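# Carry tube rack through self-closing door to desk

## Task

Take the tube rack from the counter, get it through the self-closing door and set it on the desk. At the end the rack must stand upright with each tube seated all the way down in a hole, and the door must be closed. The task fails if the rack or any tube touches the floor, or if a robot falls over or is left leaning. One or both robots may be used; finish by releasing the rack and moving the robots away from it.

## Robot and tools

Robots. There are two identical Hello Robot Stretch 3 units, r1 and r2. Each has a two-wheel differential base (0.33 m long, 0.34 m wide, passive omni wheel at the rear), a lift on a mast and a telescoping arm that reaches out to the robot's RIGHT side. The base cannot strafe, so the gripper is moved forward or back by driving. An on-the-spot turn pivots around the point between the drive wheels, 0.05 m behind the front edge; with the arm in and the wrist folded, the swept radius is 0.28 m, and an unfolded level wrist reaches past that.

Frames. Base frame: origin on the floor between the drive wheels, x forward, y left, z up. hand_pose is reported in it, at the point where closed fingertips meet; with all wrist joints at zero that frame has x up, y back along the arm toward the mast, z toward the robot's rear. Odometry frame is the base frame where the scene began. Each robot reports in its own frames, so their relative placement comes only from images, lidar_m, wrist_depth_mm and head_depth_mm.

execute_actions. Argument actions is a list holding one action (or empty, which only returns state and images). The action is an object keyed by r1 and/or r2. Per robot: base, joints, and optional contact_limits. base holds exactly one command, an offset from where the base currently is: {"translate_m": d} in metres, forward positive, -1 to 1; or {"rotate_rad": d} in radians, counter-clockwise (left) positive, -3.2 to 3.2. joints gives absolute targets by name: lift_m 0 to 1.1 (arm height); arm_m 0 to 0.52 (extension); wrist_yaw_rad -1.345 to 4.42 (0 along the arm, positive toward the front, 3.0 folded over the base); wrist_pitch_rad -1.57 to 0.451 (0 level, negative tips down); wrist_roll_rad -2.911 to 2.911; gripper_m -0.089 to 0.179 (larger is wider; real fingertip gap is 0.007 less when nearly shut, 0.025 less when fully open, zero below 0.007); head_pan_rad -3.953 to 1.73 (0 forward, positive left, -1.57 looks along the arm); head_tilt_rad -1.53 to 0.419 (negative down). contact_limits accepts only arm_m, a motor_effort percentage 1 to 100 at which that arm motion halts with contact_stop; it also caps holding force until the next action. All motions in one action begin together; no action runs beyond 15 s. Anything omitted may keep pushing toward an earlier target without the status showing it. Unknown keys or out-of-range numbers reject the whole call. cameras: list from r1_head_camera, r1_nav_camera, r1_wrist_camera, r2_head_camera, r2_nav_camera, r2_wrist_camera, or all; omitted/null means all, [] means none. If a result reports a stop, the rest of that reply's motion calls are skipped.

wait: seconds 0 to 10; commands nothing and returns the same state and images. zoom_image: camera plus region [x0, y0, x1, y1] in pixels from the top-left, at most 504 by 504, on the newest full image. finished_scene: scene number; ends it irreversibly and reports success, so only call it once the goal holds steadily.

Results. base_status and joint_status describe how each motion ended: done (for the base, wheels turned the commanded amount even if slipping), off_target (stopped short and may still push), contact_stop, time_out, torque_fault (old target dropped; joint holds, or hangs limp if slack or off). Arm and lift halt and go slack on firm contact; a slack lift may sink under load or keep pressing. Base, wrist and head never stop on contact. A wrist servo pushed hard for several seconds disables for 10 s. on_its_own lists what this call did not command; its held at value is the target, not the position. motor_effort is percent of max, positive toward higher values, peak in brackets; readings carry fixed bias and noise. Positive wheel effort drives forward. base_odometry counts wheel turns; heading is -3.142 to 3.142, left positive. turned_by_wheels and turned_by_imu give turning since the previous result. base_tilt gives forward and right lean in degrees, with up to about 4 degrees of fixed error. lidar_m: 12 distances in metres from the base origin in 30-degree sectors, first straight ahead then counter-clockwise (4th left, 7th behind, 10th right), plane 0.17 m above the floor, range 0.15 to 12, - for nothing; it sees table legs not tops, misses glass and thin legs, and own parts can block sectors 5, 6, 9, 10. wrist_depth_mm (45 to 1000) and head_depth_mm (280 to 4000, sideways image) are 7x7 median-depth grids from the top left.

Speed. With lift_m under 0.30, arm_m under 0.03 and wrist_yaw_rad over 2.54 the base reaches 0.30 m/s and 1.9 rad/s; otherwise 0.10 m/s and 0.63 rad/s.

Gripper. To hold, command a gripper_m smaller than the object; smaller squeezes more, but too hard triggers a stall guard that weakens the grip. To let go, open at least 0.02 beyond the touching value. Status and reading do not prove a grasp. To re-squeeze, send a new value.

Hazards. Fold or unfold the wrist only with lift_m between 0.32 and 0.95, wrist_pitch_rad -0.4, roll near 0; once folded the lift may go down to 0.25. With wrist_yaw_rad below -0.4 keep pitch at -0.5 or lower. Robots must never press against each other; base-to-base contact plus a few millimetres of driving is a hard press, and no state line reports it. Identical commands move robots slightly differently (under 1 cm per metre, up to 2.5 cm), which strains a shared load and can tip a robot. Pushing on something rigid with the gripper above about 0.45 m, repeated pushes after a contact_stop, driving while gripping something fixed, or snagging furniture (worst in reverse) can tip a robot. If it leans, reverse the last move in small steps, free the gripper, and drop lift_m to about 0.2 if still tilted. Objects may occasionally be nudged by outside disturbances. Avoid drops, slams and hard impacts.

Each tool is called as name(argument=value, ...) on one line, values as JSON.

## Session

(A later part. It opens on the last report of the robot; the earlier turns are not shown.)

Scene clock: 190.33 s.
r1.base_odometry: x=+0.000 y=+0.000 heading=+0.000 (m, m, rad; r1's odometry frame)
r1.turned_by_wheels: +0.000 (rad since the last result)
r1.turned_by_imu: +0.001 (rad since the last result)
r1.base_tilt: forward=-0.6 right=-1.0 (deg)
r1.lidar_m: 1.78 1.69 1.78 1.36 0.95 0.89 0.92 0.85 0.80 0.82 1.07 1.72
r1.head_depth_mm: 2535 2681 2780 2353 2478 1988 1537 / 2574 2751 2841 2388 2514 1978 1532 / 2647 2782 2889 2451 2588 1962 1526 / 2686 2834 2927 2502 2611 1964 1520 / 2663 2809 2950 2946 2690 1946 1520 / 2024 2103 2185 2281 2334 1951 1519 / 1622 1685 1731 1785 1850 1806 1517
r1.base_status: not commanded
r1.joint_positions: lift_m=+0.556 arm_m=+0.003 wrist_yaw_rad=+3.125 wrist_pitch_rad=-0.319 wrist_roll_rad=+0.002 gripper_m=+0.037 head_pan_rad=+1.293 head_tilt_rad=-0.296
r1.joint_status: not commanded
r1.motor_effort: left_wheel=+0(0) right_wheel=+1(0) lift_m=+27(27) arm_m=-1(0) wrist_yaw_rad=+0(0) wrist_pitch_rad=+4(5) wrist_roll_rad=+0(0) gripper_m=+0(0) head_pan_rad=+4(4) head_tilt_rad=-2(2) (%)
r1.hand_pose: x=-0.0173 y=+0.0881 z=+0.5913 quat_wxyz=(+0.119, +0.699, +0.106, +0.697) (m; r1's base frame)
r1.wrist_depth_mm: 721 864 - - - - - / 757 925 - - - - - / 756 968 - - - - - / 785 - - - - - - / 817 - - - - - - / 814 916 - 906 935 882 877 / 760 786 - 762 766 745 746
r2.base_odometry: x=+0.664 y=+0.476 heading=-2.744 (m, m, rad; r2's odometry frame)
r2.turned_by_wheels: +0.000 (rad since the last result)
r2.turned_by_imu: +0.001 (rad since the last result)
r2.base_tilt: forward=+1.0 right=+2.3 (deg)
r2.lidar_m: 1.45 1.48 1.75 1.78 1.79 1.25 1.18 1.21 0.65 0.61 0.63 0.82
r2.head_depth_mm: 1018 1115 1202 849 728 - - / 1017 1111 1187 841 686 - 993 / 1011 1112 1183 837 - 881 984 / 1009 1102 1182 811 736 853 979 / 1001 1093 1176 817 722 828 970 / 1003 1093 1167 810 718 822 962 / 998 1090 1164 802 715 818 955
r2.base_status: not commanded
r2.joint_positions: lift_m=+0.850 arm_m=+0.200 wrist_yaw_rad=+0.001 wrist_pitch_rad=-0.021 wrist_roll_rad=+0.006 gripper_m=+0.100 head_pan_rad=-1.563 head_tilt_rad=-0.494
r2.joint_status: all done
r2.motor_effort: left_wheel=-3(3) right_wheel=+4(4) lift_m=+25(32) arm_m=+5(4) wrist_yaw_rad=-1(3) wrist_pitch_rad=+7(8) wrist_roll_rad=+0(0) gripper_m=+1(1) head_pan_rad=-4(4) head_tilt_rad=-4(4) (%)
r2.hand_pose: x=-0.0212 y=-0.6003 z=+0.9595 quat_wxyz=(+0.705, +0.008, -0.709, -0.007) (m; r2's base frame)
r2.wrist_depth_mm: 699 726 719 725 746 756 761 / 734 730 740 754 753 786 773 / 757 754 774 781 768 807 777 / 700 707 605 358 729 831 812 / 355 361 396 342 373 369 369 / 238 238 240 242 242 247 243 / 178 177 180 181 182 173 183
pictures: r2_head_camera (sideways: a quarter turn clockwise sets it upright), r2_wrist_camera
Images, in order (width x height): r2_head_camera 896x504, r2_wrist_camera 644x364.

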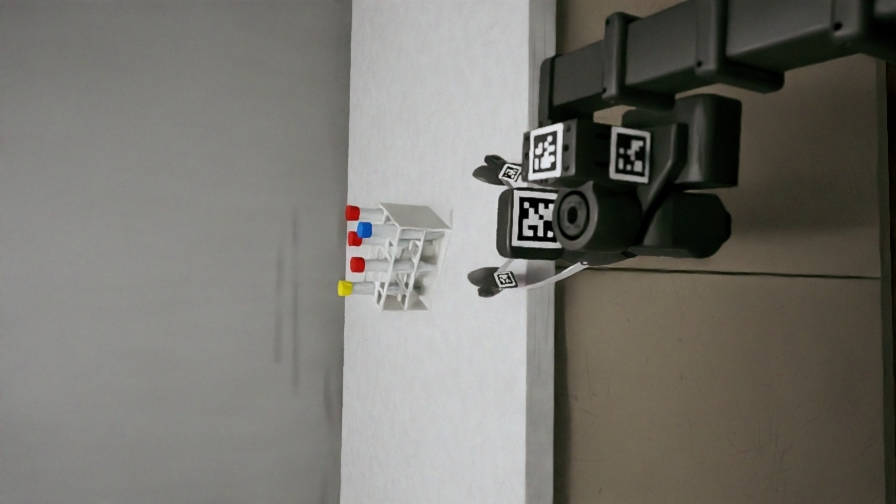

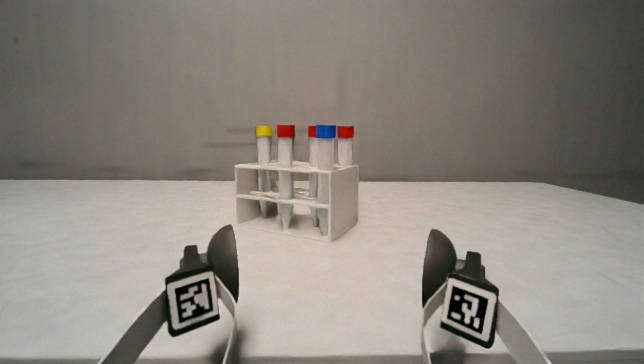

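execute_actions(actions=[{"r2": {"base": {"rotate_rad": 0.474}, "joints": {"arm_m": 0.03, "lift_m": 0.93, "wrist_yaw_rad": 1.2}}}], cameras=[])

execute_actions(actions=[{"r2": {"base": {"translate_m": -0.372}}}], cameras=[])

execute_actions(actions=[{"r2": {"base": {"rotate_rad": -0.474}, "joints": {"gripper_m": 0.179}}}], cameras=["r2_head_camera", "r2_wrist_camera"])

Scene clock: 312.83 s.
r1.base_odometry: x=+0.000 y=+0.000 heading=+0.000 (m, m, rad; r1's odometry frame)
r1.turned_by_wheels: +0.000 (rad since the last result)
r1.turned_by_imu: +0.001 (rad since the last result)
r1.base_tilt: forward=-0.5 right=-1.1 (deg)
r1.lidar_m: 1.77 1.75 1.79 1.36 0.95 0.89 0.91 0.85 0.80 0.82 1.07 1.72
r1.head_depth_mm: 2541 2675 2791 2344 2456 1977 1536 / 2591 2704 2850 2376 2502 1968 1531 / 2642 2790 2891 2452 2568 1974 1531 / 2714 2835 2948 2494 2600 1962 1525 / 2691 2798 2963 2948 2692 1954 1521 / 2023 2115 2191 2287 2349 1948 1514 / 1617 1676 1735 1796 1839 1808 1507
r1.base_status: not commanded
r1.joint_positions: lift_m=+0.556 arm_m=+0.003 wrist_yaw_rad=+3.125 wrist_pitch_rad=-0.319 wrist_roll_rad=+0.002 gripper_m=+0.037 head_pan_rad=+1.293 head_tilt_rad=-0.296
r1.joint_status: not commanded
r1.motor_effort: left_wheel=+0(0) right_wheel=+0(0) lift_m=+27(27) arm_m=+0(0) wrist_yaw_rad=+0(0) wrist_pitch_rad=+4(4) wrist_roll_rad=+0(0) gripper_m=+0(0) head_pan_rad=+3(4) head_tilt_rad=-2(2) (%)
r1.hand_pose: x=-0.0173 y=+0.0881 z=+0.5913 quat_wxyz=(+0.119, +0.699, +0.106, +0.697) (m; r1's base frame)
r1.wrist_depth_mm: 722 862 - - - - - / 748 918 - - - - - / 770 956 - - - - - / 780 - - - - - - / 807 - - - - - - / 821 933 - 918 915 892 866 / 786 781 - 758 770 762 744
r2.base_odometry: x=+0.664 y=+0.476 heading=-2.270 (m, m, rad; r2's odometry frame)
r2.turned_by_wheels: +0.474 (rad since the last result)
r2.turned_by_imu: +0.471 (rad since the last result)
r2.base_tilt: forward=+1.0 right=+2.3 (deg)
r2.lidar_m: 1.47 1.75 1.79 1.89 1.27 1.18 1.20 0.66 0.61 0.62 0.78 1.45
r2.head_depth_mm: 981 1059 1133 812 661 - - / 1022 1111 1180 840 691 - - / 1069 1158 1239 833 746 - - / 1121 1222 1279 825 797 902 - / 1179 1286 1328 818 853 964 - / 1237 1363 1305 852 910 - - / 1302 1443 1297 898 998 - -
r2.base_status: done
r2.joint_positions: lift_m=+0.930 arm_m=+0.030 wrist_yaw_rad=+1.199 wrist_pitch_rad=-0.020 wrist_roll_rad=+0.006 gripper_m=+0.100 head_pan_rad=-1.563 head_tilt_rad=-0.494
r2.joint_status: all done
r2.motor_effort: left_wheel=-3(7) right_wheel=+4(11) lift_m=+40(41) arm_m=-5(7) wrist_yaw_rad=+2(3) wrist_pitch_rad=+7(7) wrist_roll_rad=+0(0) gripper_m=+1(1) head_pan_rad=-4(5) head_tilt_rad=-4(4) (%)
r2.hand_pose: x=+0.2168 y=-0.2683 z=+1.0392 quat_wxyz=(+0.586, +0.406, -0.581, +0.392) (m; r2's base frame)
r2.wrist_depth_mm: - - - - - - - / - - - - - - - / - - - - - - - / - - - - - - - / - - - - - 819 633 / - - - - - 791 550 / - - - - - 858 549
pictures: none
No camera images: the call's "cameras" was empty. Leave "cameras" out to get every camera's image.

Scene clock: 317.57 s.
r1.base_odometry: x=+0.000 y=+0.000 heading=+0.000 (m, m, rad; r1's odometry frame)
r1.turned_by_wheels: +0.000 (rad since the last result)
r1.turned_by_imu: +0.001 (rad since the last result)
r1.base_tilt: forward=-0.6 right=-1.0 (deg)
r1.lidar_m: 1.77 2.03 2.34 1.36 0.95 0.89 0.91 0.85 0.80 0.82 1.07 1.72
r1.head_depth_mm: 2516 2661 2756 2328 2469 1977 1541 / 2583 2732 2835 2397 2497 1973 1533 / 2631 2791 2892 2461 2581 1970 1531 / 2682 2821 2935 2491 2595 1962 1522 / 2677 2835 2984 2965 2714 1959 1524 / 2020 2109 2195 2307 2363 1954 1522 / 1626 1682 1721 1791 1853 1804 1512
r1.base_status: not commanded
r1.joint_positions: lift_m=+0.556 arm_m=+0.003 wrist_yaw_rad=+3.125 wrist_pitch_rad=-0.319 wrist_roll_rad=+0.002 gripper_m=+0.037 head_pan_rad=+1.293 head_tilt_rad=-0.296
r1.joint_status: not commanded
r1.motor_effort: left_wheel=+0(0) right_wheel=+0(1) lift_m=+26(26) arm_m=-1(1) wrist_yaw_rad=+0(0) wrist_pitch_rad=+4(4) wrist_roll_rad=+0(0) gripper_m=+0(1) head_pan_rad=+5(4) head_tilt_rad=-2(2) (%)
r1.hand_pose: x=-0.0173 y=+0.0881 z=+0.5913 quat_wxyz=(+0.119, +0.699, +0.106, +0.697) (m; r1's base frame)
r1.wrist_depth_mm: 742 857 - - - - - / 755 925 - - - - - / 768 928 - - - - - / 781 - - - - - - / 790 - - - - - - / 825 917 - 914 921 899 864 / 779 779 - 760 752 750 740
r2.base_odometry: x=+0.903 y=+0.760 heading=-2.270 (m, m, rad; r2's odometry frame)
r2.turned_by_wheels: +0.000 (rad since the last result)
r2.turned_by_imu: -0.001 (rad since the last result)
r2.base_tilt: forward=+1.0 right=+2.3 (deg)
r2.lidar_m: 1.81 2.04 2.68 1.36 0.90 0.84 0.85 0.50 0.46 0.47 0.60 1.28
r2.head_depth_mm: 855 925 1001 852 606 - - / 892 963 1053 841 602 - - / 934 1013 1098 788 598 - - / 974 1067 1145 735 616 666 - / 1027 1121 1202 805 640 711 - / 1081 1185 1242 810 665 - - / 1137 1258 1294 798 739 - -
r2.base_status: done
r2.joint_positions: lift_m=+0.930 arm_m=+0.030 wrist_yaw_rad=+1.199 wrist_pitch_rad=-0.020 wrist_roll_rad=+0.006 gripper_m=+0.100 head_pan_rad=-1.563 head_tilt_rad=-0.494
r2.joint_status: not commanded
r2.motor_effort: left_wheel=-3(8) right_wheel=+4(4) lift_m=+40(40) arm_m=-5(4) wrist_yaw_rad=+1(1) wrist_pitch_rad=+7(7) wrist_roll_rad=+0(0) gripper_m=+0(0) head_pan_rad=-4(5) head_tilt_rad=-4(4) (%)
r2.hand_pose: x=+0.2168 y=-0.2683 z=+1.0392 quat_wxyz=(+0.586, +0.406, -0.581, +0.392) (m; r2's base frame)
r2.wrist_depth_mm: - - - - - - - / - - - - - - - / - - - - - - - / - - - - - - - / - - - - - 635 632 / - - - - - 489 411 / - - - - - 565 344
pictures: none
No camera images: the call's "cameras" was empty. Leave "cameras" out to get every camera's image.

Scene clock: 319.27 s.
r1.base_odometry: x=+0.000 y=+0.000 heading=+0.000 (m, m, rad; r1's odometry frame)
r1.turned_by_wheels: +0.000 (rad since the last result)
r1.turned_by_imu: +0.000 (rad since the last result)
r1.base_tilt: forward=-0.6 right=-1.1 (deg)
r1.lidar_m: 1.77 1.97 2.35 1.36 0.95 0.89 0.91 0.85 0.80 0.82 1.07 1.73
r1.head_depth_mm: 2546 2687 2765 2342 2473 1970 1539 / 2566 2709 2824 2399 2487 1979 1537 / 2633 2795 2870 2460 2571 1967 1532 / 2673 2830 2939 2500 2613 1966 1527 / 2648 2820 2949 2937 2701 1947 1525 / 2025 2119 2199 2275 2341 1945 1517 / 1623 1679 1737 1793 1854 1802 1515
r1.base_status: not commanded
r1.joint_positions: lift_m=+0.556 arm_m=+0.003 wrist_yaw_rad=+3.125 wrist_pitch_rad=-0.319 wrist_roll_rad=+0.002 gripper_m=+0.037 head_pan_rad=+1.293 head_tilt_rad=-0.296
r1.joint_status: not commanded
r1.motor_effort: left_wheel=+0(0) right_wheel=+1(1) lift_m=+27(27) arm_m=-1(1) wrist_yaw_rad=+0(0) wrist_pitch_rad=+4(4) wrist_roll_rad=+0(0) gripper_m=+0(0) head_pan_rad=+4(4) head_tilt_rad=-3(2) (%)
r1.hand_pose: x=-0.0173 y=+0.0881 z=+0.5913 quat_wxyz=(+0.119, +0.699, +0.106, +0.697) (m; r1's base frame)
r1.wrist_depth_mm: 734 865 - - - - - / 749 900 - - - - - / 773 966 - - - - - / 789 - - - - - - / 794 - - - - - - / 820 915 - 909 905 886 881 / 760 789 - 777 758 748 748
r2.base_odometry: x=+0.903 y=+0.760 heading=-2.744 (m, m, rad; r2's odometry frame)
r2.turned_by_wheels: -0.474 (rad since the last result)
r2.turned_by_imu: -0.470 (rad since the last result)
r2.base_tilt: forward=+1.1 right=+2.3 (deg)
r2.lidar_m: 1.46 1.83 2.04 2.69 1.27 0.89 0.84 0.86 0.49 0.47 0.48 0.62
r2.head_depth_mm: 888 973 1075 1183 607 - - / 887 970 1071 841 602 - - / 884 969 1064 832 597 - - / 882 962 1064 827 593 602 - / 878 961 1050 815 590 610 - / 874 953 1037 811 596 - - / 870 950 1030 801 605 - -
r2.base_status: done
r2.joint_positions: lift_m=+0.930 arm_m=+0.030 wrist_yaw_rad=+1.199 wrist_pitch_rad=-0.020 wrist_roll_rad=+0.006 gripper_m=+0.179 head_pan_rad=-1.563 head_tilt_rad=-0.494
r2.joint_status: all done
r2.motor_effort: left_wheel=+3(7) right_wheel=-4(8) lift_m=+40(40) arm_m=-5(4) wrist_yaw_rad=+3(1) wrist_pitch_rad=+7(7) wrist_roll_rad=+0(1) gripper_m=+0(99) head_pan_rad=-5(5) head_tilt_rad=-4(3) (%)
r2.hand_pose: x=+0.2168 y=-0.2682 z=+1.0392 quat_wxyz=(+0.586, +0.406, -0.581, +0.392) (m; r2's base frame)
r2.wrist_depth_mm: - - - - - 906 704 / - - - - - 907 704 / - - - - - 938 715 / - - - - - 897 724 / - - - 700 612 574 368 / - - - 652 408 413 368 / - - - 678 372 306 -
pictures: r2_head_camera (sideways: a quarter turn clockwise sets it upright), r2_wrist_camera
Images, in order (width x height): r2_head_camera 896x504, r2_wrist_camera 644x364.

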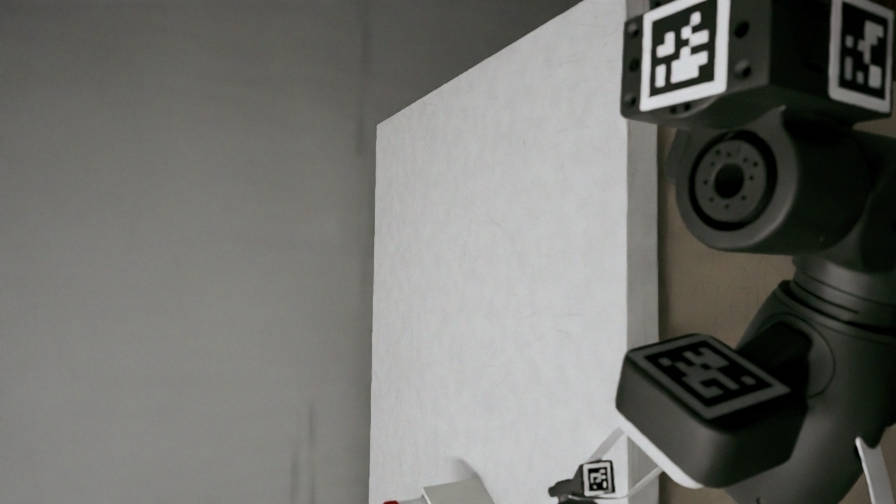

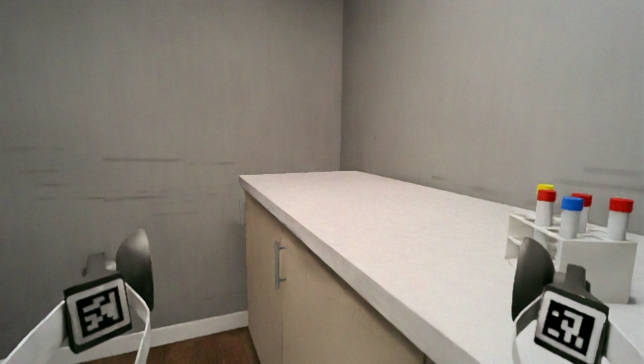

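execute_actions(actions=[])

Scene clock: 353.37 s.
r1.base_odometry: x=+0.000 y=+0.000 heading=+0.000 (m, m, rad; r1's odometry frame)
r1.turned_by_wheels: +0.000 (rad since the last result)
r1.turned_by_imu: +0.001 (rad since the last result)
r1.base_tilt: forward=-0.7 right=-1.1 (deg)
r1.lidar_m: 1.77 1.97 2.35 1.37 0.95 0.89 0.91 0.85 0.80 0.82 1.07 1.73
r1.head_depth_mm: 2525 2651 2782 2342 2470 1983 1540 / 2567 2716 2834 2396 2506 1978 1532 / 2627 2793 2902 2464 2559 1966 1536 / 2691 2856 2961 2493 2581 1965 1532 / 2662 2805 2927 2943 2704 1945 1525 / 2025 2095 2199 2295 2347 1942 1516 / 1623 1672 1747 1788 1838 1813 1512
r1.base_status: not commanded
r1.joint_positions: lift_m=+0.556 arm_m=+0.003 wrist_yaw_rad=+3.125 wrist_pitch_rad=-0.319 wrist_roll_rad=+0.002 gripper_m=+0.037 head_pan_rad=+1.293 head_tilt_rad=-0.296
r1.joint_status: not commanded
r1.motor_effort: left_wheel=-1(0) right_wheel=+0(1) lift_m=+27(27) arm_m=-1(1) wrist_yaw_rad=+0(0) wrist_pitch_rad=+4(4) wrist_roll_rad=+0(0) gripper_m=+1(0) head_pan_rad=+4(4) head_tilt_rad=-3(2) (%)
r1.hand_pose: x=-0.0173 y=+0.0881 z=+0.5913 quat_wxyz=(+0.119, +0.699, +0.106, +0.697) (m; r1's base frame)
r1.wrist_depth_mm: 744 871 - - - - - / 765 943 - - - - - / 757 949 - - - - - / 794 - - - - - - / 786 - - - - - - / 799 928 - 902 926 895 894 / 773 783 - 767 759 754 746
r2.base_odometry: x=+0.903 y=+0.760 heading=-2.744 (m, m, rad; r2's odometry frame)
r2.turned_by_wheels: +0.000 (rad since the last result)
r2.turned_by_imu: +0.000 (rad since the last result)
r2.base_tilt: forward=+1.0 right=+2.2 (deg)
r2.lidar_m: 1.46 1.83 2.04 2.69 1.28 0.89 0.84 0.86 0.49 0.46 0.48 0.62
r2.head_depth_mm: 890 975 1074 1179 607 - - / 888 969 1071 841 603 - - / 884 964 1063 835 597 - - / 880 962 1061 824 594 601 - / 875 957 1043 816 591 609 - / 875 954 1036 808 597 - - / 872 950 1033 798 604 - -
r2.base_status: done
r2.joint_positions: lift_m=+0.930 arm_m=+0.030 wrist_yaw_rad=+1.199 wrist_pitch_rad=-0.020 wrist_roll_rad=+0.006 gripper_m=+0.179 head_pan_rad=-1.563 head_tilt_rad=-0.494
r2.joint_status: all done
r2.motor_effort: left_wheel=+3(7) right_wheel=-4(8) lift_m=+40(40) arm_m=-5(4) wrist_yaw_rad=+2(1) wrist_pitch_rad=+7(7) wrist_roll_rad=+1(1) gripper_m=+0(99) head_pan_rad=-4(5) head_tilt_rad=-4(3) (%)
r2.hand_pose: x=+0.2168 y=-0.2682 z=+1.0392 quat_wxyz=(+0.586, +0.406, -0.581, +0.392) (m; r2's base frame)
r2.wrist_depth_mm: - - - - - 924 726 / - - - - - 925 704 / - - - - - 889 717 / - - - - - 921 704 / - - - 686 628 561 364 / - - - 666 412 415 366 / - - - 657 374 309 -
pictures: r1_head_camera (sideways: a quarter turn clockwise sets it upright), r1_nav_camera (sideways: a quarter turn counterclockwise sets it upright), r1_wrist_camera, r2_head_camera (sideways: a quarter turn clockwise sets it upright), r2_nav_camera (sideways: a quarter turn counterclockwise sets it upright), r2_wrist_camera
Images, in order (width x height): r1_head_camera 896x504, r1_nav_camera 672x504, r1_wrist_camera 644x364, r2_head_camera 896x504, r2_nav_camera 672x504, r2_wrist_camera 644x364.

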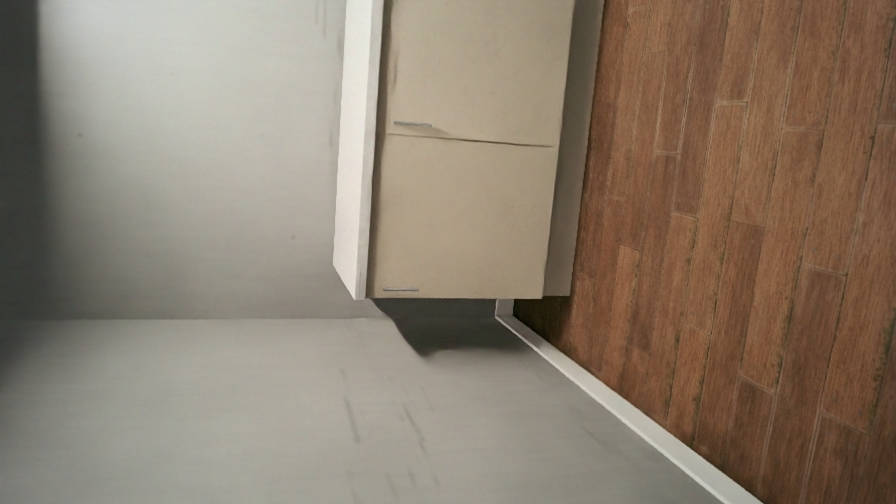

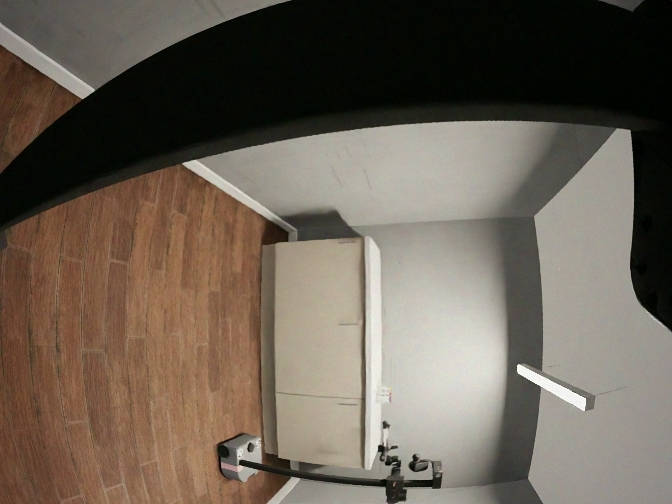

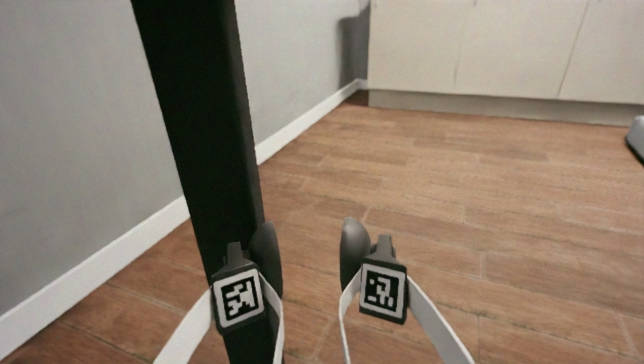

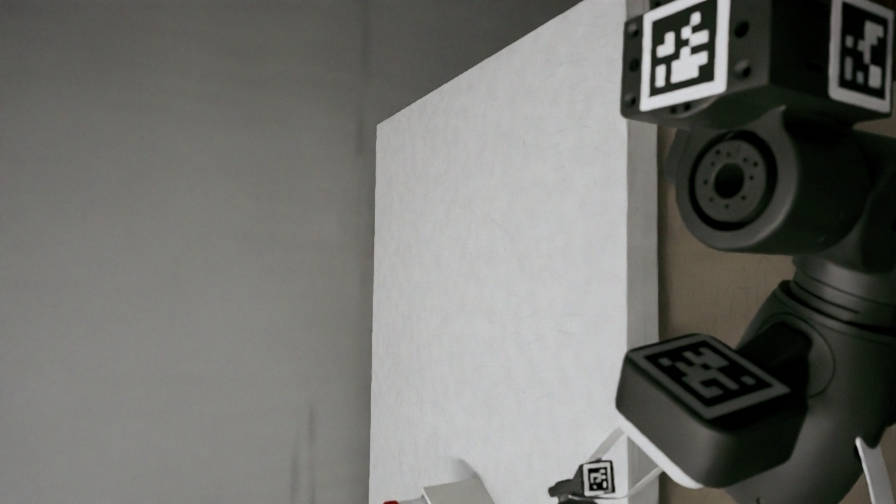

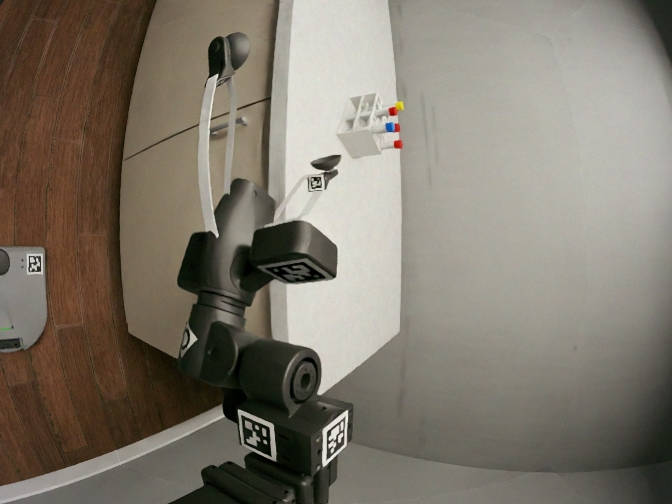

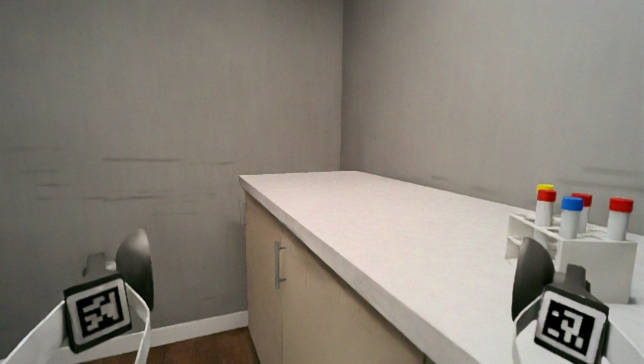

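execute_actions(actions=[{"r2": {"joints": {"arm_m": 0.35}}, "r1": {"joints": {"lift_m": 0.9, "wrist_pitch_rad": -0.4}}}], cameras=["r2_wrist_camera", "r2_nav_camera"])

Scene clock: 366.00 s.
r1.base_odometry: x=+0.000 y=+0.000 heading=+0.000 (m, m, rad; r1's odometry frame)
r1.turned_by_wheels: +0.000 (rad since the last result)
r1.turned_by_imu: +0.001 (rad since the last result)
r1.base_tilt: forward=-0.7 right=-1.0 (deg)
r1.lidar_m: 1.77 1.97 2.35 1.37 0.95 0.89 0.91 0.85 0.80 0.82 1.07 1.73
r1.head_depth_mm: 2535 2670 2794 2344 2467 1990 1547 / 2564 2724 2816 2380 2502 1976 1532 / 2657 2789 2888 2455 2569 1976 1534 / 2695 2822 2927 2506 2596 1960 1533 / 2676 2828 2953 2909 2695 1955 1519 / 2024 2117 2201 2302 2335 1953 1514 / 1622 1679 1729 1788 1850 1803 1520
r1.base_status: not commanded
r1.joint_positions: lift_m=+0.900 arm_m=+0.003 wrist_yaw_rad=+3.125 wrist_pitch_rad=-0.412 wrist_roll_rad=+0.002 gripper_m=+0.037 head_pan_rad=+1.293 head_tilt_rad=-0.296
r1.joint_status: all done
r1.motor_effort: left_wheel=+0(0) right_wheel=+1(1) lift_m=+34(34) arm_m=-1(0) wrist_yaw_rad=+0(0) wrist_pitch_rad=+4(3) wrist_roll_rad=+0(0) gripper_m=+1(1) head_pan_rad=+4(3) head_tilt_rad=-3(3) (%)
r1.hand_pose: x=-0.0174 y=+0.0774 z=+0.9137 quat_wxyz=(+0.151, +0.694, +0.139, +0.690) (m; r1's base frame)
r1.wrist_depth_mm: 739 865 - - - - - / 748 916 - - - - - / 778 983 - - - - - / 789 - - - - - - / 811 - - - - - - / 840 - - - - - - / 884 - - - - - -
r2.base_odometry: x=+0.903 y=+0.760 heading=-2.744 (m, m, rad; r2's odometry frame)
r2.turned_by_wheels: +0.000 (rad since the last result)
r2.turned_by_imu: +0.001 (rad since the last result)
r2.base_tilt: forward=+1.0 right=+2.3 (deg)
r2.lidar_m: 1.46 1.83 2.04 2.69 1.27 0.89 0.84 0.86 0.49 0.46 0.48 0.62
r2.head_depth_mm: 889 975 1073 1172 - 641 1250 / 887 967 1056 755 599 623 734 / 883 965 1049 749 596 618 726 / 880 961 1054 926 593 614 720 / 875 957 1040 - 589 610 712 / 872 953 1036 811 584 605 707 / 869 949 1030 846 581 601 704
r2.base_status: not commanded
r2.joint_positions: lift_m=+0.930 arm_m=+0.350 wrist_yaw_rad=+1.199 wrist_pitch_rad=-0.020 wrist_roll_rad=+0.006 gripper_m=+0.179 head_pan_rad=-1.563 head_tilt_rad=-0.494
r2.joint_status: all done
r2.motor_effort: left_wheel=+3(3) right_wheel=-4(4) lift_m=+40(40) arm_m=+5(5) wrist_yaw_rad=+2(1) wrist_pitch_rad=+7(7) wrist_roll_rad=+0(1) gripper_m=+0(0) head_pan_rad=-4(5) head_tilt_rad=-4(4) (%)
r2.hand_pose: x=+0.2168 y=-0.5876 z=+1.0392 quat_wxyz=(+0.586, +0.406, -0.581, +0.392) (m; r2's base frame)
r2.wrist_depth_mm: - - - - 780 581 436 / - - - - 790 570 440 / - - - - 824 579 447 / - - - - 838 594 452 / - 761 614 342 563 570 467 / - 403 408 262 381 409 425 / - 294 300 265 290 305 -
pictures: r2_nav_camera (sideways: a quarter turn counterclockwise sets it upright), r2_wrist_camera
Images, in order (width x height): r2_nav_camera 672x504, r2_wrist_camera 644x364.

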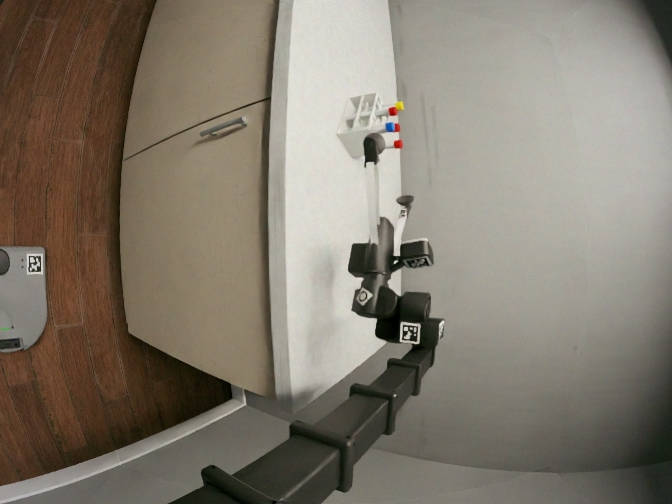

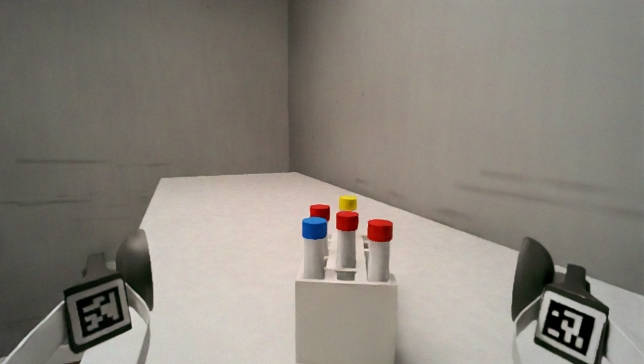

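execute_actions(actions=[{"r2": {"joints": {"arm_m": 0.36, "lift_m": 0.85}}, "r1": {"joints": {"wrist_yaw_rad": 1.57}}}], cameras=["r2_wrist_camera", "r2_nav_camera"])

Scene clock: 392.70 s.
r1.base_odometry: x=+0.000 y=+0.000 heading=+0.000 (m, m, rad; r1's odometry frame)
r1.turned_by_wheels: +0.000 (rad since the last result)
r1.turned_by_imu: +0.001 (rad since the last result)
r1.base_tilt: forward=-0.6 right=-1.2 (deg)
r1.lidar_m: 1.77 1.97 2.35 1.36 0.95 0.89 0.91 0.85 0.80 0.82 1.07 1.72
r1.head_depth_mm: 2528 2652 2772 2346 2484 1982 1537 / 2559 2731 2833 2389 2512 1981 1530 / 2624 2779 2872 2451 2563 1972 1534 / 2706 2827 2954 2521 2605 1969 1526 / 2667 2809 2936 2933 2725 1963 1523 / 2017 2110 2197 2286 2345 1944 1520 / 1623 1672 1731 1788 1854 1810 1507
r1.base_status: not commanded
r1.joint_positions: lift_m=+0.900 arm_m=+0.003 wrist_yaw_rad=+1.574 wrist_pitch_rad=-0.412 wrist_roll_rad=+0.002 gripper_m=+0.037 head_pan_rad=+1.293 head_tilt_rad=-0.296
r1.joint_status: all done
r1.motor_effort: left_wheel=+0(0) right_wheel=+1(1) lift_m=+34(34) arm_m=-1(0) wrist_yaw_rad=-4(5) wrist_pitch_rad=+4(4) wrist_roll_rad=+0(0) gripper_m=+0(0) head_pan_rad=+3(4) head_tilt_rad=-2(1) (%)
r1.hand_pose: x=+0.2038 y=-0.1472 z=+0.9137 quat_wxyz=(+0.591, +0.593, -0.387, +0.387) (m; r1's base frame)
r1.wrist_depth_mm: - - - - - - - / - - - - - - - / - - - - - - - / - - - - - - - / - - - - - - - / - - - - - - - / - - - - - - -
r2.base_odometry: x=+0.903 y=+0.760 heading=-2.744 (m, m, rad; r2's odometry frame)
r2.turned_by_wheels: +0.000 (rad since the last result)
r2.turned_by_imu: +0.001 (rad since the last result)
r2.base_tilt: forward=+1.1 right=+2.3 (deg)
r2.lidar_m: 1.46 1.83 2.03 2.68 1.28 0.89 0.84 0.86 0.49 0.46 0.48 0.62
r2.head_depth_mm: 887 975 1075 1181 658 - - / 888 970 1068 948 576 635 734 / 880 964 1062 942 576 618 726 / 880 958 1059 873 569 613 720 / 876 957 1046 915 565 610 712 / 873 953 1033 808 562 604 709 / 868 949 1033 800 559 601 704
r2.base_status: not commanded
r2.joint_positions: lift_m=+0.850 arm_m=+0.360 wrist_yaw_rad=+1.199 wrist_pitch_rad=-0.020 wrist_roll_rad=+0.006 gripper_m=+0.179 head_pan_rad=-1.563 head_tilt_rad=-0.494
r2.joint_status: all done
r2.motor_effort: left_wheel=+3(3) right_wheel=-4(4) lift_m=+25(32) arm_m=+5(4) wrist_yaw_rad=+1(1) wrist_pitch_rad=+7(7) wrist_roll_rad=+0(0) gripper_m=+0(0) head_pan_rad=-4(4) head_tilt_rad=-4(4) (%)
r2.hand_pose: x=+0.2168 y=-0.5976 z=+0.9598 quat_wxyz=(+0.586, +0.406, -0.581, +0.392) (m; r2's base frame)
r2.wrist_depth_mm: - - - - 795 553 442 / - - - - 792 565 449 / - - - - 754 574 443 / - - 733 246 682 548 439 / - 361 356 248 333 368 371 / - 237 240 240 242 244 243 / - 175 181 179 180 181 -
pictures: r2_nav_camera (sideways: a quarter turn counterclockwise sets it upright), r2_wrist_camera
Images, in order (width x height): r2_nav_camera 672x504, r2_wrist_camera 644x364.

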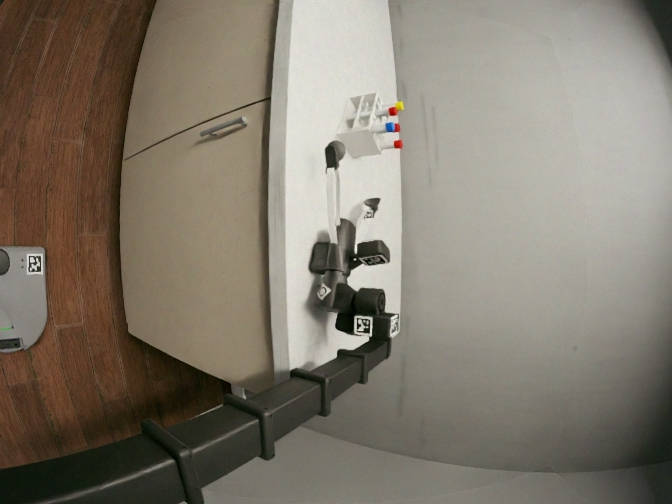

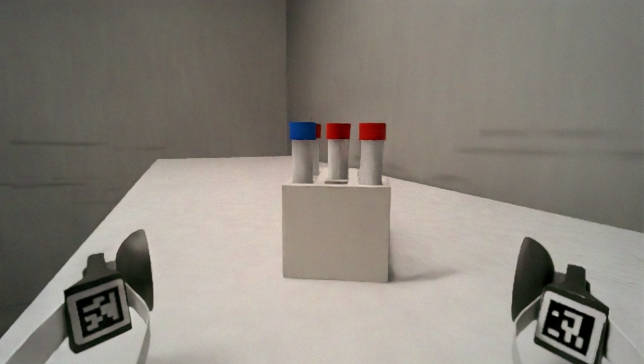

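execute_actions(actions=[{"r2": {"base": {"translate_m": 0.045}, "joints": {"arm_m": 0.3775}}}], cameras=["r2_wrist_camera"])

execute_actions(actions=[{"r2": {"base": {"translate_m": 0.045}, "joints": {"arm_m": 0.395}}}], cameras=["r2_wrist_camera"])

execute_actions(actions=[{"r2": {"base": {"translate_m": 0.04}, "joints": {"arm_m": 0.41}}}], cameras=["r2_wrist_camera", "r2_nav_camera"])

Scene clock: 418.80 s.
r1.base_odometry: x=+0.000 y=+0.000 heading=+0.000 (m, m, rad; r1's odometry frame)
r1.turned_by_wheels: +0.000 (rad since the last result)
r1.turned_by_imu: +0.001 (rad since the last result)
r1.base_tilt: forward=-0.6 right=-1.0 (deg)
r1.lidar_m: 1.78 1.95 2.34 1.36 0.95 0.89 0.91 0.85 0.80 0.82 1.07 1.73
r1.head_depth_mm: 2538 2660 2785 2347 2460 1984 1540 / 2579 2734 2825 2394 2508 1980 1535 / 2660 2792 2862 2464 2552 1962 1538 / 2714 2839 2951 2505 2614 1951 1525 / 2662 2840 2926 2922 2713 1956 1528 / 2036 2111 2192 2273 2336 1945 1522 / 1629 1677 1731 1790 1852 1808 1518
r1.base_status: not commanded
r1.joint_positions: lift_m=+0.900 arm_m=+0.003 wrist_yaw_rad=+1.574 wrist_pitch_rad=-0.412 wrist_roll_rad=+0.002 gripper_m=+0.037 head_pan_rad=+1.293 head_tilt_rad=-0.296
r1.joint_status: not commanded
r1.motor_effort: left_wheel=+0(0) right_wheel=+0(0) lift_m=+33(34) arm_m=-1(1) wrist_yaw_rad=-4(5) wrist_pitch_rad=+4(4) wrist_roll_rad=+0(0) gripper_m=+0(0) head_pan_rad=+3(4) head_tilt_rad=-3(3) (%)
r1.hand_pose: x=+0.2038 y=-0.1472 z=+0.9137 quat_wxyz=(+0.591, +0.593, -0.387, +0.387) (m; r1's base frame)
r1.wrist_depth_mm: - - - - - - - / - - - - - - - / - - - - - - - / - - - - - - - / - - - - - - - / - - - - - - - / - - - - - - -
r2.base_odometry: x=+0.862 y=+0.743 heading=-2.744 (m, m, rad; r2's odometry frame)
r2.turned_by_wheels: +0.000 (rad since the last result)
r2.turned_by_imu: +0.001 (rad since the last result)
r2.base_tilt: forward=+1.0 right=+2.3 (deg)
r2.lidar_m: 1.45 1.78 2.02 2.69 1.34 0.93 0.88 0.91 0.49 0.46 0.47 0.62
r2.head_depth_mm: 887 970 1073 1159 633 - - / 885 967 1067 949 577 631 729 / 880 960 1063 970 596 614 720 / 880 959 1053 876 570 610 715 / 872 955 1047 918 567 606 709 / 869 950 1035 808 584 601 703 / 865 948 1026 689 578 596 698
r2.base_status: done
r2.joint_positions: lift_m=+0.850 arm_m=+0.377 wrist_yaw_rad=+1.199 wrist_pitch_rad=-0.020 wrist_roll_rad=+0.006 gripper_m=+0.179 head_pan_rad=-1.563 head_tilt_rad=-0.494
r2.joint_status: all done
r2.motor_effort: left_wheel=+2(7) right_wheel=-3(7) lift_m=+25(25) arm_m=+5(4) wrist_yaw_rad=+0(1) wrist_pitch_rad=+7(7) wrist_roll_rad=+0(1) gripper_m=+1(0) head_pan_rad=-4(4) head_tilt_rad=-4(4) (%)
r2.hand_pose: x=+0.2168 y=-0.6151 z=+0.9598 quat_wxyz=(+0.586, +0.406, -0.581, +0.392) (m; r2's base frame)
r2.wrist_depth_mm: - - - - 749 545 421 / - - - - 765 543 421 / - - - - 723 547 426 / - 894 729 212 631 563 432 / - 359 367 196 305 369 371 / 252 238 240 201 214 243 245 / - 174 180 181 181 182 -
pictures: r2_wrist_camera
Images, in order (width x height): r2_wrist_camera 644x364.

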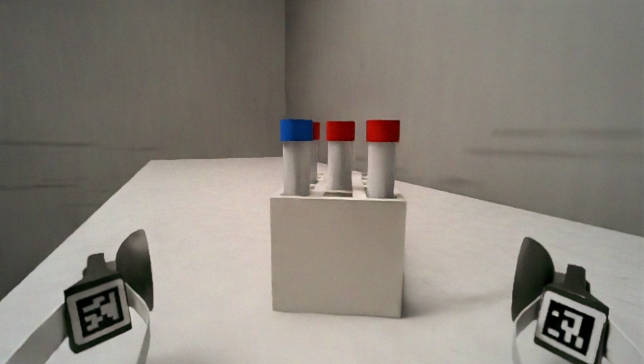

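Scene clock: 421.07 s.
r1.base_odometry: x=+0.000 y=+0.000 heading=+0.000 (m, m, rad; r1's odometry frame)
r1.turned_by_wheels: +0.000 (rad since the last result)
r1.turned_by_imu: +0.000 (rad since the last result)
r1.base_tilt: forward=-0.6 right=-1.1 (deg)
r1.lidar_m: 1.77 1.94 2.35 1.37 0.94 0.89 0.91 0.85 0.80 0.82 1.07 1.72
r1.head_depth_mm: 2528 2683 2786 2352 2473 1978 1537 / 2586 2726 2822 2401 2519 1984 1539 / 2645 2767 2884 2427 2568 1971 1524 / 2685 2856 2917 2512 2600 1963 1523 / 2689 2828 2931 2935 2699 1958 1522 / 2029 2104 2188 2281 2318 1948 1515 / 1626 1680 1737 1786 1853 1801 1511
r1.base_status: not commanded
r1.joint_positions: lift_m=+0.900 arm_m=+0.003 wrist_yaw_rad=+1.574 wrist_pitch_rad=-0.412 wrist_roll_rad=+0.002 gripper_m=+0.037 head_pan_rad=+1.293 head_tilt_rad=-0.296
r1.joint_status: not commanded
r1.motor_effort: left_wheel=+0(0) right_wheel=+0(0) lift_m=+34(33) arm_m=-1(1) wrist_yaw_rad=-4(4) wrist_pitch_rad=+4(4) wrist_roll_rad=+0(0) gripper_m=+0(0) head_pan_rad=+4(4) head_tilt_rad=-2(2) (%)
r1.hand_pose: x=+0.2038 y=-0.1472 z=+0.9137 quat_wxyz=(+0.591, +0.593, -0.387, +0.387) (m; r1's base frame)
r1.wrist_depth_mm: - - - - - - - / - - - - - - - / - - - - - - - / - - - - - - - / - - - - - - - / - - - - - - - / - - - - - - -
r2.base_odometry: x=+0.820 y=+0.725 heading=-2.744 (m, m, rad; r2's odometry frame)
r2.turned_by_wheels: +0.000 (rad since the last result)
r2.turned_by_imu: +0.001 (rad since the last result)
r2.base_tilt: forward=+1.1 right=+2.3 (deg)
r2.lidar_m: 1.44 1.74 2.01 2.69 1.41 0.98 0.93 0.95 0.49 0.46 0.47 0.61
r2.head_depth_mm: 885 970 1068 850 633 - - / 882 967 1064 947 577 621 725 / 880 960 1057 - 596 610 718 / 875 957 1054 925 570 606 712 / 873 951 1048 914 587 601 705 / 868 951 1035 766 584 597 699 / 865 944 1021 667 570 582 693
r2.base_status: done
r2.joint_positions: lift_m=+0.850 arm_m=+0.395 wrist_yaw_rad=+1.199 wrist_pitch_rad=-0.020 wrist_roll_rad=+0.006 gripper_m=+0.179 head_pan_rad=-1.563 head_tilt_rad=-0.494
r2.joint_status: all done
r2.motor_effort: left_wheel=+2(7) right_wheel=-3(7) lift_m=+25(25) arm_m=+5(5) wrist_yaw_rad=+1(2) wrist_pitch_rad=+7(7) wrist_roll_rad=+0(0) gripper_m=+0(0) head_pan_rad=-4(4) head_tilt_rad=-4(5) (%)
r2.hand_pose: x=+0.2168 y=-0.6326 z=+0.9598 quat_wxyz=(+0.586, +0.406, -0.581, +0.392) (m; r2's base frame)
r2.wrist_depth_mm: - - - - 738 513 404 / - - - - 731 525 406 / - - - 172 675 533 419 / - 716 726 174 261 533 413 / - 361 329 146 144 369 366 / 254 239 224 150 147 243 244 / - 173 170 154 151 180 -
pictures: r2_wrist_camera
Images, in order (width x height): r2_wrist_camera 644x364.

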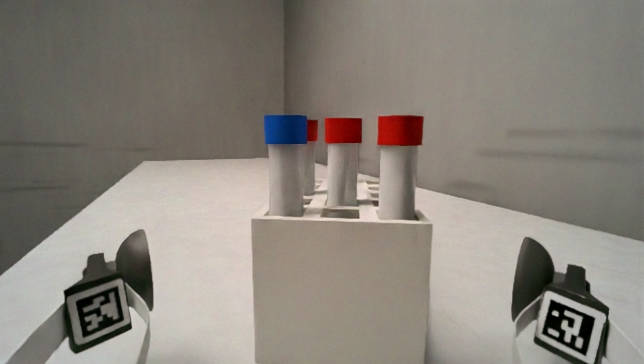

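Scene clock: 422.67 s.
r1.base_odometry: x=+0.000 y=+0.000 heading=+0.000 (m, m, rad; r1's odometry frame)
r1.turned_by_wheels: +0.000 (rad since the last result)
r1.turned_by_imu: +0.000 (rad since the last result)
r1.base_tilt: forward=-0.6 right=-1.1 (deg)
r1.lidar_m: 1.77 1.92 2.35 1.37 0.95 0.89 0.91 0.85 0.80 0.82 1.07 1.73
r1.head_depth_mm: 2539 2679 2775 2327 2477 1995 1540 / 2585 2708 2872 2390 2487 1971 1537 / 2645 2763 2894 2467 2558 1975 1535 / 2691 2846 2949 2519 2595 1953 1528 / 2653 2820 2953 2908 2704 1956 1523 / 2034 2101 2184 2296 2355 1944 1520 / 1630 1678 1739 1791 1848 1812 1516
r1.base_status: not commanded
r1.joint_positions: lift_m=+0.900 arm_m=+0.003 wrist_yaw_rad=+1.574 wrist_pitch_rad=-0.412 wrist_roll_rad=+0.002 gripper_m=+0.037 head_pan_rad=+1.293 head_tilt_rad=-0.296
r1.joint_status: not commanded
r1.motor_effort: left_wheel=+0(0) right_wheel=+1(0) lift_m=+34(33) arm_m=-1(1) wrist_yaw_rad=-4(4) wrist_pitch_rad=+4(4) wrist_roll_rad=+0(0) gripper_m=+0(0) head_pan_rad=+4(4) head_tilt_rad=-2(2) (%)
r1.hand_pose: x=+0.2038 y=-0.1472 z=+0.9137 quat_wxyz=(+0.591, +0.593, -0.387, +0.387) (m; r1's base frame)
r1.wrist_depth_mm: - - - - - - - / - - - - - - - / - - - - - - - / - - - - - - - / - - - - - - - / - - - - - - - / - - - - - - -
r2.base_odometry: x=+0.783 y=+0.710 heading=-2.743 (m, m, rad; r2's odometry frame)
r2.turned_by_wheels: +0.000 (rad since the last result)
r2.turned_by_imu: +0.000 (rad since the last result)
r2.base_tilt: forward=+1.1 right=+2.3 (deg)
r2.lidar_m: 1.43 1.70 1.99 2.70 1.47 1.02 0.97 0.99 0.48 0.46 0.47 0.61
r2.head_depth_mm: 883 964 1068 852 633 - - / 881 963 1060 947 588 618 718 / 876 959 1055 793 597 606 713 / 874 955 1054 927 571 602 705 / 866 953 1045 914 588 598 700 / 866 943 1032 682 585 592 695 / 861 940 1022 696 580 587 689
r2.base_status: done
r2.joint_positions: lift_m=+0.850 arm_m=+0.410 wrist_yaw_rad=+1.199 wrist_pitch_rad=-0.020 wrist_roll_rad=+0.006 gripper_m=+0.179 head_pan_rad=-1.563 head_tilt_rad=-0.494
r2.joint_status: all done
r2.motor_effort: left_wheel=+2(6) right_wheel=-3(6) lift_m=+25(25) arm_m=+5(3) wrist_yaw_rad=+1(1) wrist_pitch_rad=+7(7) wrist_roll_rad=+0(0) gripper_m=+1(0) head_pan_rad=-4(5) head_tilt_rad=-4(4) (%)
r2.hand_pose: x=+0.2168 y=-0.6476 z=+0.9598 quat_wxyz=(+0.586, +0.406, -0.581, +0.392) (m; r2's base frame)
r2.wrist_depth_mm: - - - - 698 502 394 / - - - - 699 497 397 / - - - 126 99 514 396 / - 718 602 132 110 523 400 / 425 361 301 124 108 366 373 / 253 240 108 104 101 229 244 / - 174 111 107 104 173 -
pictures: r2_nav_camera (sideways: a quarter turn counterclockwise sets it upright), r2_wrist_camera
Images, in order (width x height): r2_nav_camera 672x504, r2_wrist_camera 644x364.

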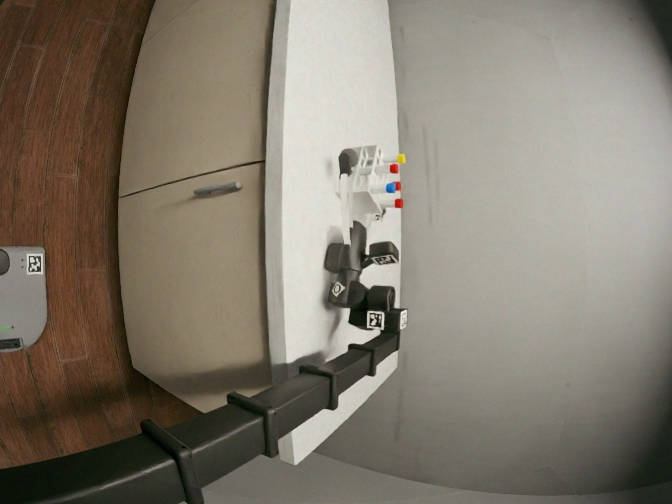

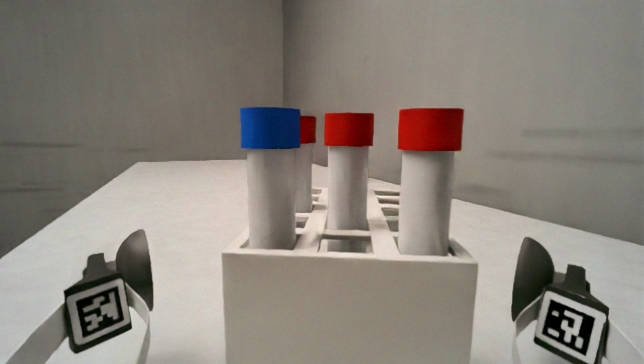

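execute_actions(actions=[{"r2": {"joints": {"gripper_m": 0.03}}}], cameras=["r2_wrist_camera"])

execute_actions(actions=[{"r2": {"joints": {"lift_m": 0.91}}}], cameras=["r2_wrist_camera", "r2_nav_camera"])

Scene clock: 432.17 s.
r1.base_odometry: x=+0.000 y=+0.000 heading=+0.000 (m, m, rad; r1's odometry frame)
r1.turned_by_wheels: +0.000 (rad since the last result)
r1.turned_by_imu: +0.001 (rad since the last result)
r1.base_tilt: forward=-0.6 right=-1.0 (deg)
r1.lidar_m: 1.77 1.92 2.35 1.36 0.95 0.89 0.91 0.85 0.80 0.82 1.07 1.72
r1.head_depth_mm: 2563 2666 2762 2344 2461 1986 1538 / 2587 2705 2837 2382 2520 1975 1531 / 2646 2776 2878 2461 2559 1962 1533 / 2701 2868 2941 2512 2585 1960 1531 / 2663 2789 2946 2921 2732 1976 1526 / 2019 2128 2196 2296 2331 1933 1518 / 1621 1687 1736 1793 1852 1804 1513
r1.base_status: not commanded
r1.joint_positions: lift_m=+0.900 arm_m=+0.003 wrist_yaw_rad=+1.574 wrist_pitch_rad=-0.412 wrist_roll_rad=+0.002 gripper_m=+0.037 head_pan_rad=+1.293 head_tilt_rad=-0.296
r1.joint_status: not commanded
r1.motor_effort: left_wheel=+0(0) right_wheel=+0(1) lift_m=+33(34) arm_m=-1(1) wrist_yaw_rad=-5(4) wrist_pitch_rad=+4(4) wrist_roll_rad=+0(0) gripper_m=+0(0) head_pan_rad=+4(3) head_tilt_rad=-2(2) (%)
r1.hand_pose: x=+0.2038 y=-0.1472 z=+0.9137 quat_wxyz=(+0.591, +0.593, -0.387, +0.387) (m; r1's base frame)
r1.wrist_depth_mm: - - - - - - - / - - - - - - - / - - - - - - - / - - - - - - - / - - - - - - - / - - - - - - - / - - - - - - -
r2.base_odometry: x=+0.783 y=+0.710 heading=-2.743 (m, m, rad; r2's odometry frame)
r2.turned_by_wheels: +0.000 (rad since the last result)
r2.turned_by_imu: +0.001 (rad since the last result)
r2.base_tilt: forward=+1.0 right=+2.3 (deg)
r2.lidar_m: 1.43 1.69 1.99 2.70 1.47 1.02 0.97 0.99 0.48 0.46 0.47 0.61
r2.head_depth_mm: 883 965 1069 849 632 - - / 878 962 1064 952 588 617 721 / 877 959 1059 790 596 606 711 / 874 955 1050 926 572 601 705 / 868 949 1047 946 588 597 701 / 867 947 1038 695 585 593 695 / 863 942 1024 675 581 588 689
r2.base_status: not commanded
r2.joint_positions: lift_m=+0.850 arm_m=+0.410 wrist_yaw_rad=+1.200 wrist_pitch_rad=-0.012 wrist_roll_rad=+0.006 gripper_m=+0.032 head_pan_rad=-1.563 head_tilt_rad=-0.494
r2.joint_status: all done
r2.motor_effort: left_wheel=+2(2) right_wheel=-3(3) lift_m=+25(25) arm_m=+5(5) wrist_yaw_rad=+2(2) wrist_pitch_rad=+4(7) wrist_roll_rad=+0(0) gripper_m=-35(100) head_pan_rad=-4(5) head_tilt_rad=-4(3) (%)
r2.hand_pose: x=+0.2171 y=-0.6475 z=+0.9618 quat_wxyz=(+0.585, +0.404, -0.583, +0.394) (m; r2's base frame)
r2.wrist_depth_mm: - - - - 702 498 392 / - - - - 707 505 398 / - - - 172 602 513 395 / - 783 549 177 557 521 397 / 436 375 135 130 116 383 377 / 241 243 133 121 110 250 251 / 180 182 140 124 115 176 184
pictures: r2_wrist_camera
Images, in order (width x height): r2_wrist_camera 644x364.

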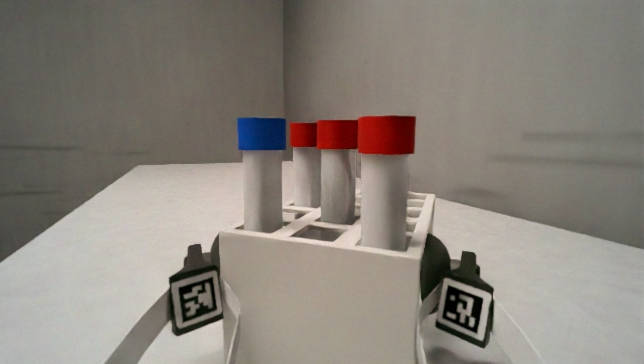

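Scene clock: 433.53 s.
r1.base_odometry: x=+0.000 y=+0.000 heading=+0.000 (m, m, rad; r1's odometry frame)
r1.turned_by_wheels: +0.000 (rad since the last result)
r1.turned_by_imu: +0.000 (rad since the last result)
r1.base_tilt: forward=-0.7 right=-1.1 (deg)
r1.lidar_m: 1.77 1.92 2.35 1.37 0.95 0.89 0.91 0.85 0.80 0.82 1.07 1.72
r1.head_depth_mm: 2530 2672 2771 2340 2466 1973 1545 / 2598 2724 2840 2398 2494 1984 1537 / 2631 2772 2884 2437 2566 1982 1540 / 2717 2824 2937 2497 2586 1965 1534 / 2669 2834 2970 2950 2713 1958 1523 / 2031 2098 2200 2293 2333 1946 1517 / 1620 1678 1734 1789 1860 1811 1513
r1.base_status: not commanded
r1.joint_positions: lift_m=+0.900 arm_m=+0.003 wrist_yaw_rad=+1.574 wrist_pitch_rad=-0.412 wrist_roll_rad=+0.002 gripper_m=+0.037 head_pan_rad=+1.293 head_tilt_rad=-0.296
r1.joint_status: not commanded
r1.motor_effort: left_wheel=+0(0) right_wheel=+0(0) lift_m=+34(34) arm_m=-1(1) wrist_yaw_rad=-4(4) wrist_pitch_rad=+4(4) wrist_roll_rad=+0(0) gripper_m=+0(0) head_pan_rad=+4(4) head_tilt_rad=-2(3) (%)
r1.hand_pose: x=+0.2038 y=-0.1472 z=+0.9137 quat_wxyz=(+0.591, +0.593, -0.387, +0.387) (m; r1's base frame)
r1.wrist_depth_mm: - - - - - - - / - - - - - - - / - - - - - - - / - - - - - - - / - - - - - - - / - - - - - - - / - - - - - - -
r2.base_odometry: x=+0.783 y=+0.710 heading=-2.743 (m, m, rad; r2's odometry frame)
r2.turned_by_wheels: +0.000 (rad since the last result)
r2.turned_by_imu: +0.000 (rad since the last result)
r2.base_tilt: forward=+1.0 right=+2.4 (deg)
r2.lidar_m: 1.44 1.69 1.99 2.69 1.47 1.02 0.97 0.99 0.48 0.46 0.47 0.61
r2.head_depth_mm: 883 967 1068 953 - 629 735 / 881 965 1046 773 578 610 719 / 876 959 1042 750 597 605 713 / 874 957 1049 740 594 602 706 / 869 951 1035 735 589 598 701 / 867 945 1031 712 585 593 694 / 863 942 1009 689 581 586 688
r2.base_status: not commanded
r2.joint_positions: lift_m=+0.910 arm_m=+0.410 wrist_yaw_rad=+1.200 wrist_pitch_rad=-0.028 wrist_roll_rad=+0.006 gripper_m=+0.039 head_pan_rad=-1.563 head_tilt_rad=-0.494
r2.joint_status: all done
r2.on_its_own: gripper_m is held at +0.037, not at your +0.030, by its stall guard, which is still easing
r2.motor_effort: left_wheel=+2(2) right_wheel=-3(4) lift_m=+41(43) arm_m=+4(5) wrist_yaw_rad=-1(0) wrist_pitch_rad=+9(10) wrist_roll_rad=+0(0) gripper_m=-29(35) head_pan_rad=-4(4) head_tilt_rad=-4(4) (%)
r2.hand_pose: x=+0.2167 y=-0.6474 z=+1.0173 quat_wxyz=(+0.588, +0.408, -0.580, +0.390) (m; r2's base frame)
r2.wrist_depth_mm: - - - - 714 495 384 / - - - - 719 512 397 / - - - 902 638 516 395 / - - 858 157 627 507 403 / - 521 149 145 163 505 403 / 392 351 138 126 117 361 363 / 265 267 144 128 121 263 272
pictures: r2_nav_camera (sideways: a quarter turn counterclockwise sets it upright), r2_wrist_camera
Images, in order (width x height): r2_nav_camera 672x504, r2_wrist_camera 644x364.

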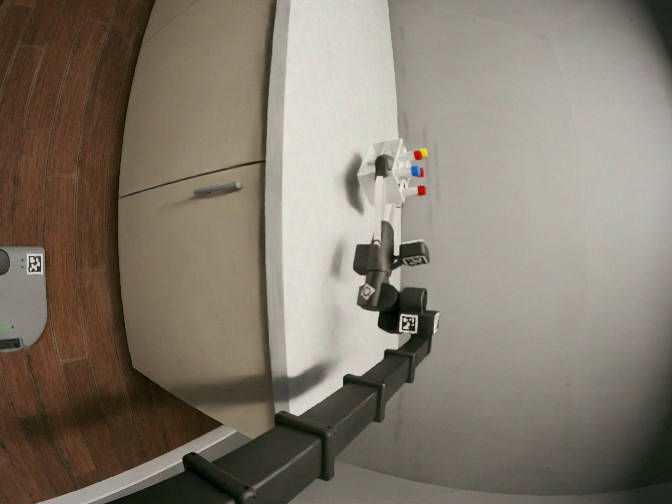

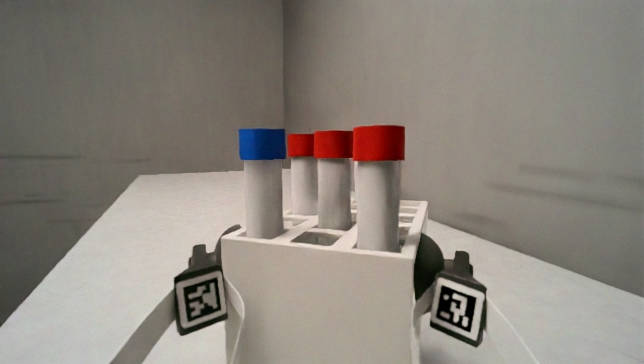

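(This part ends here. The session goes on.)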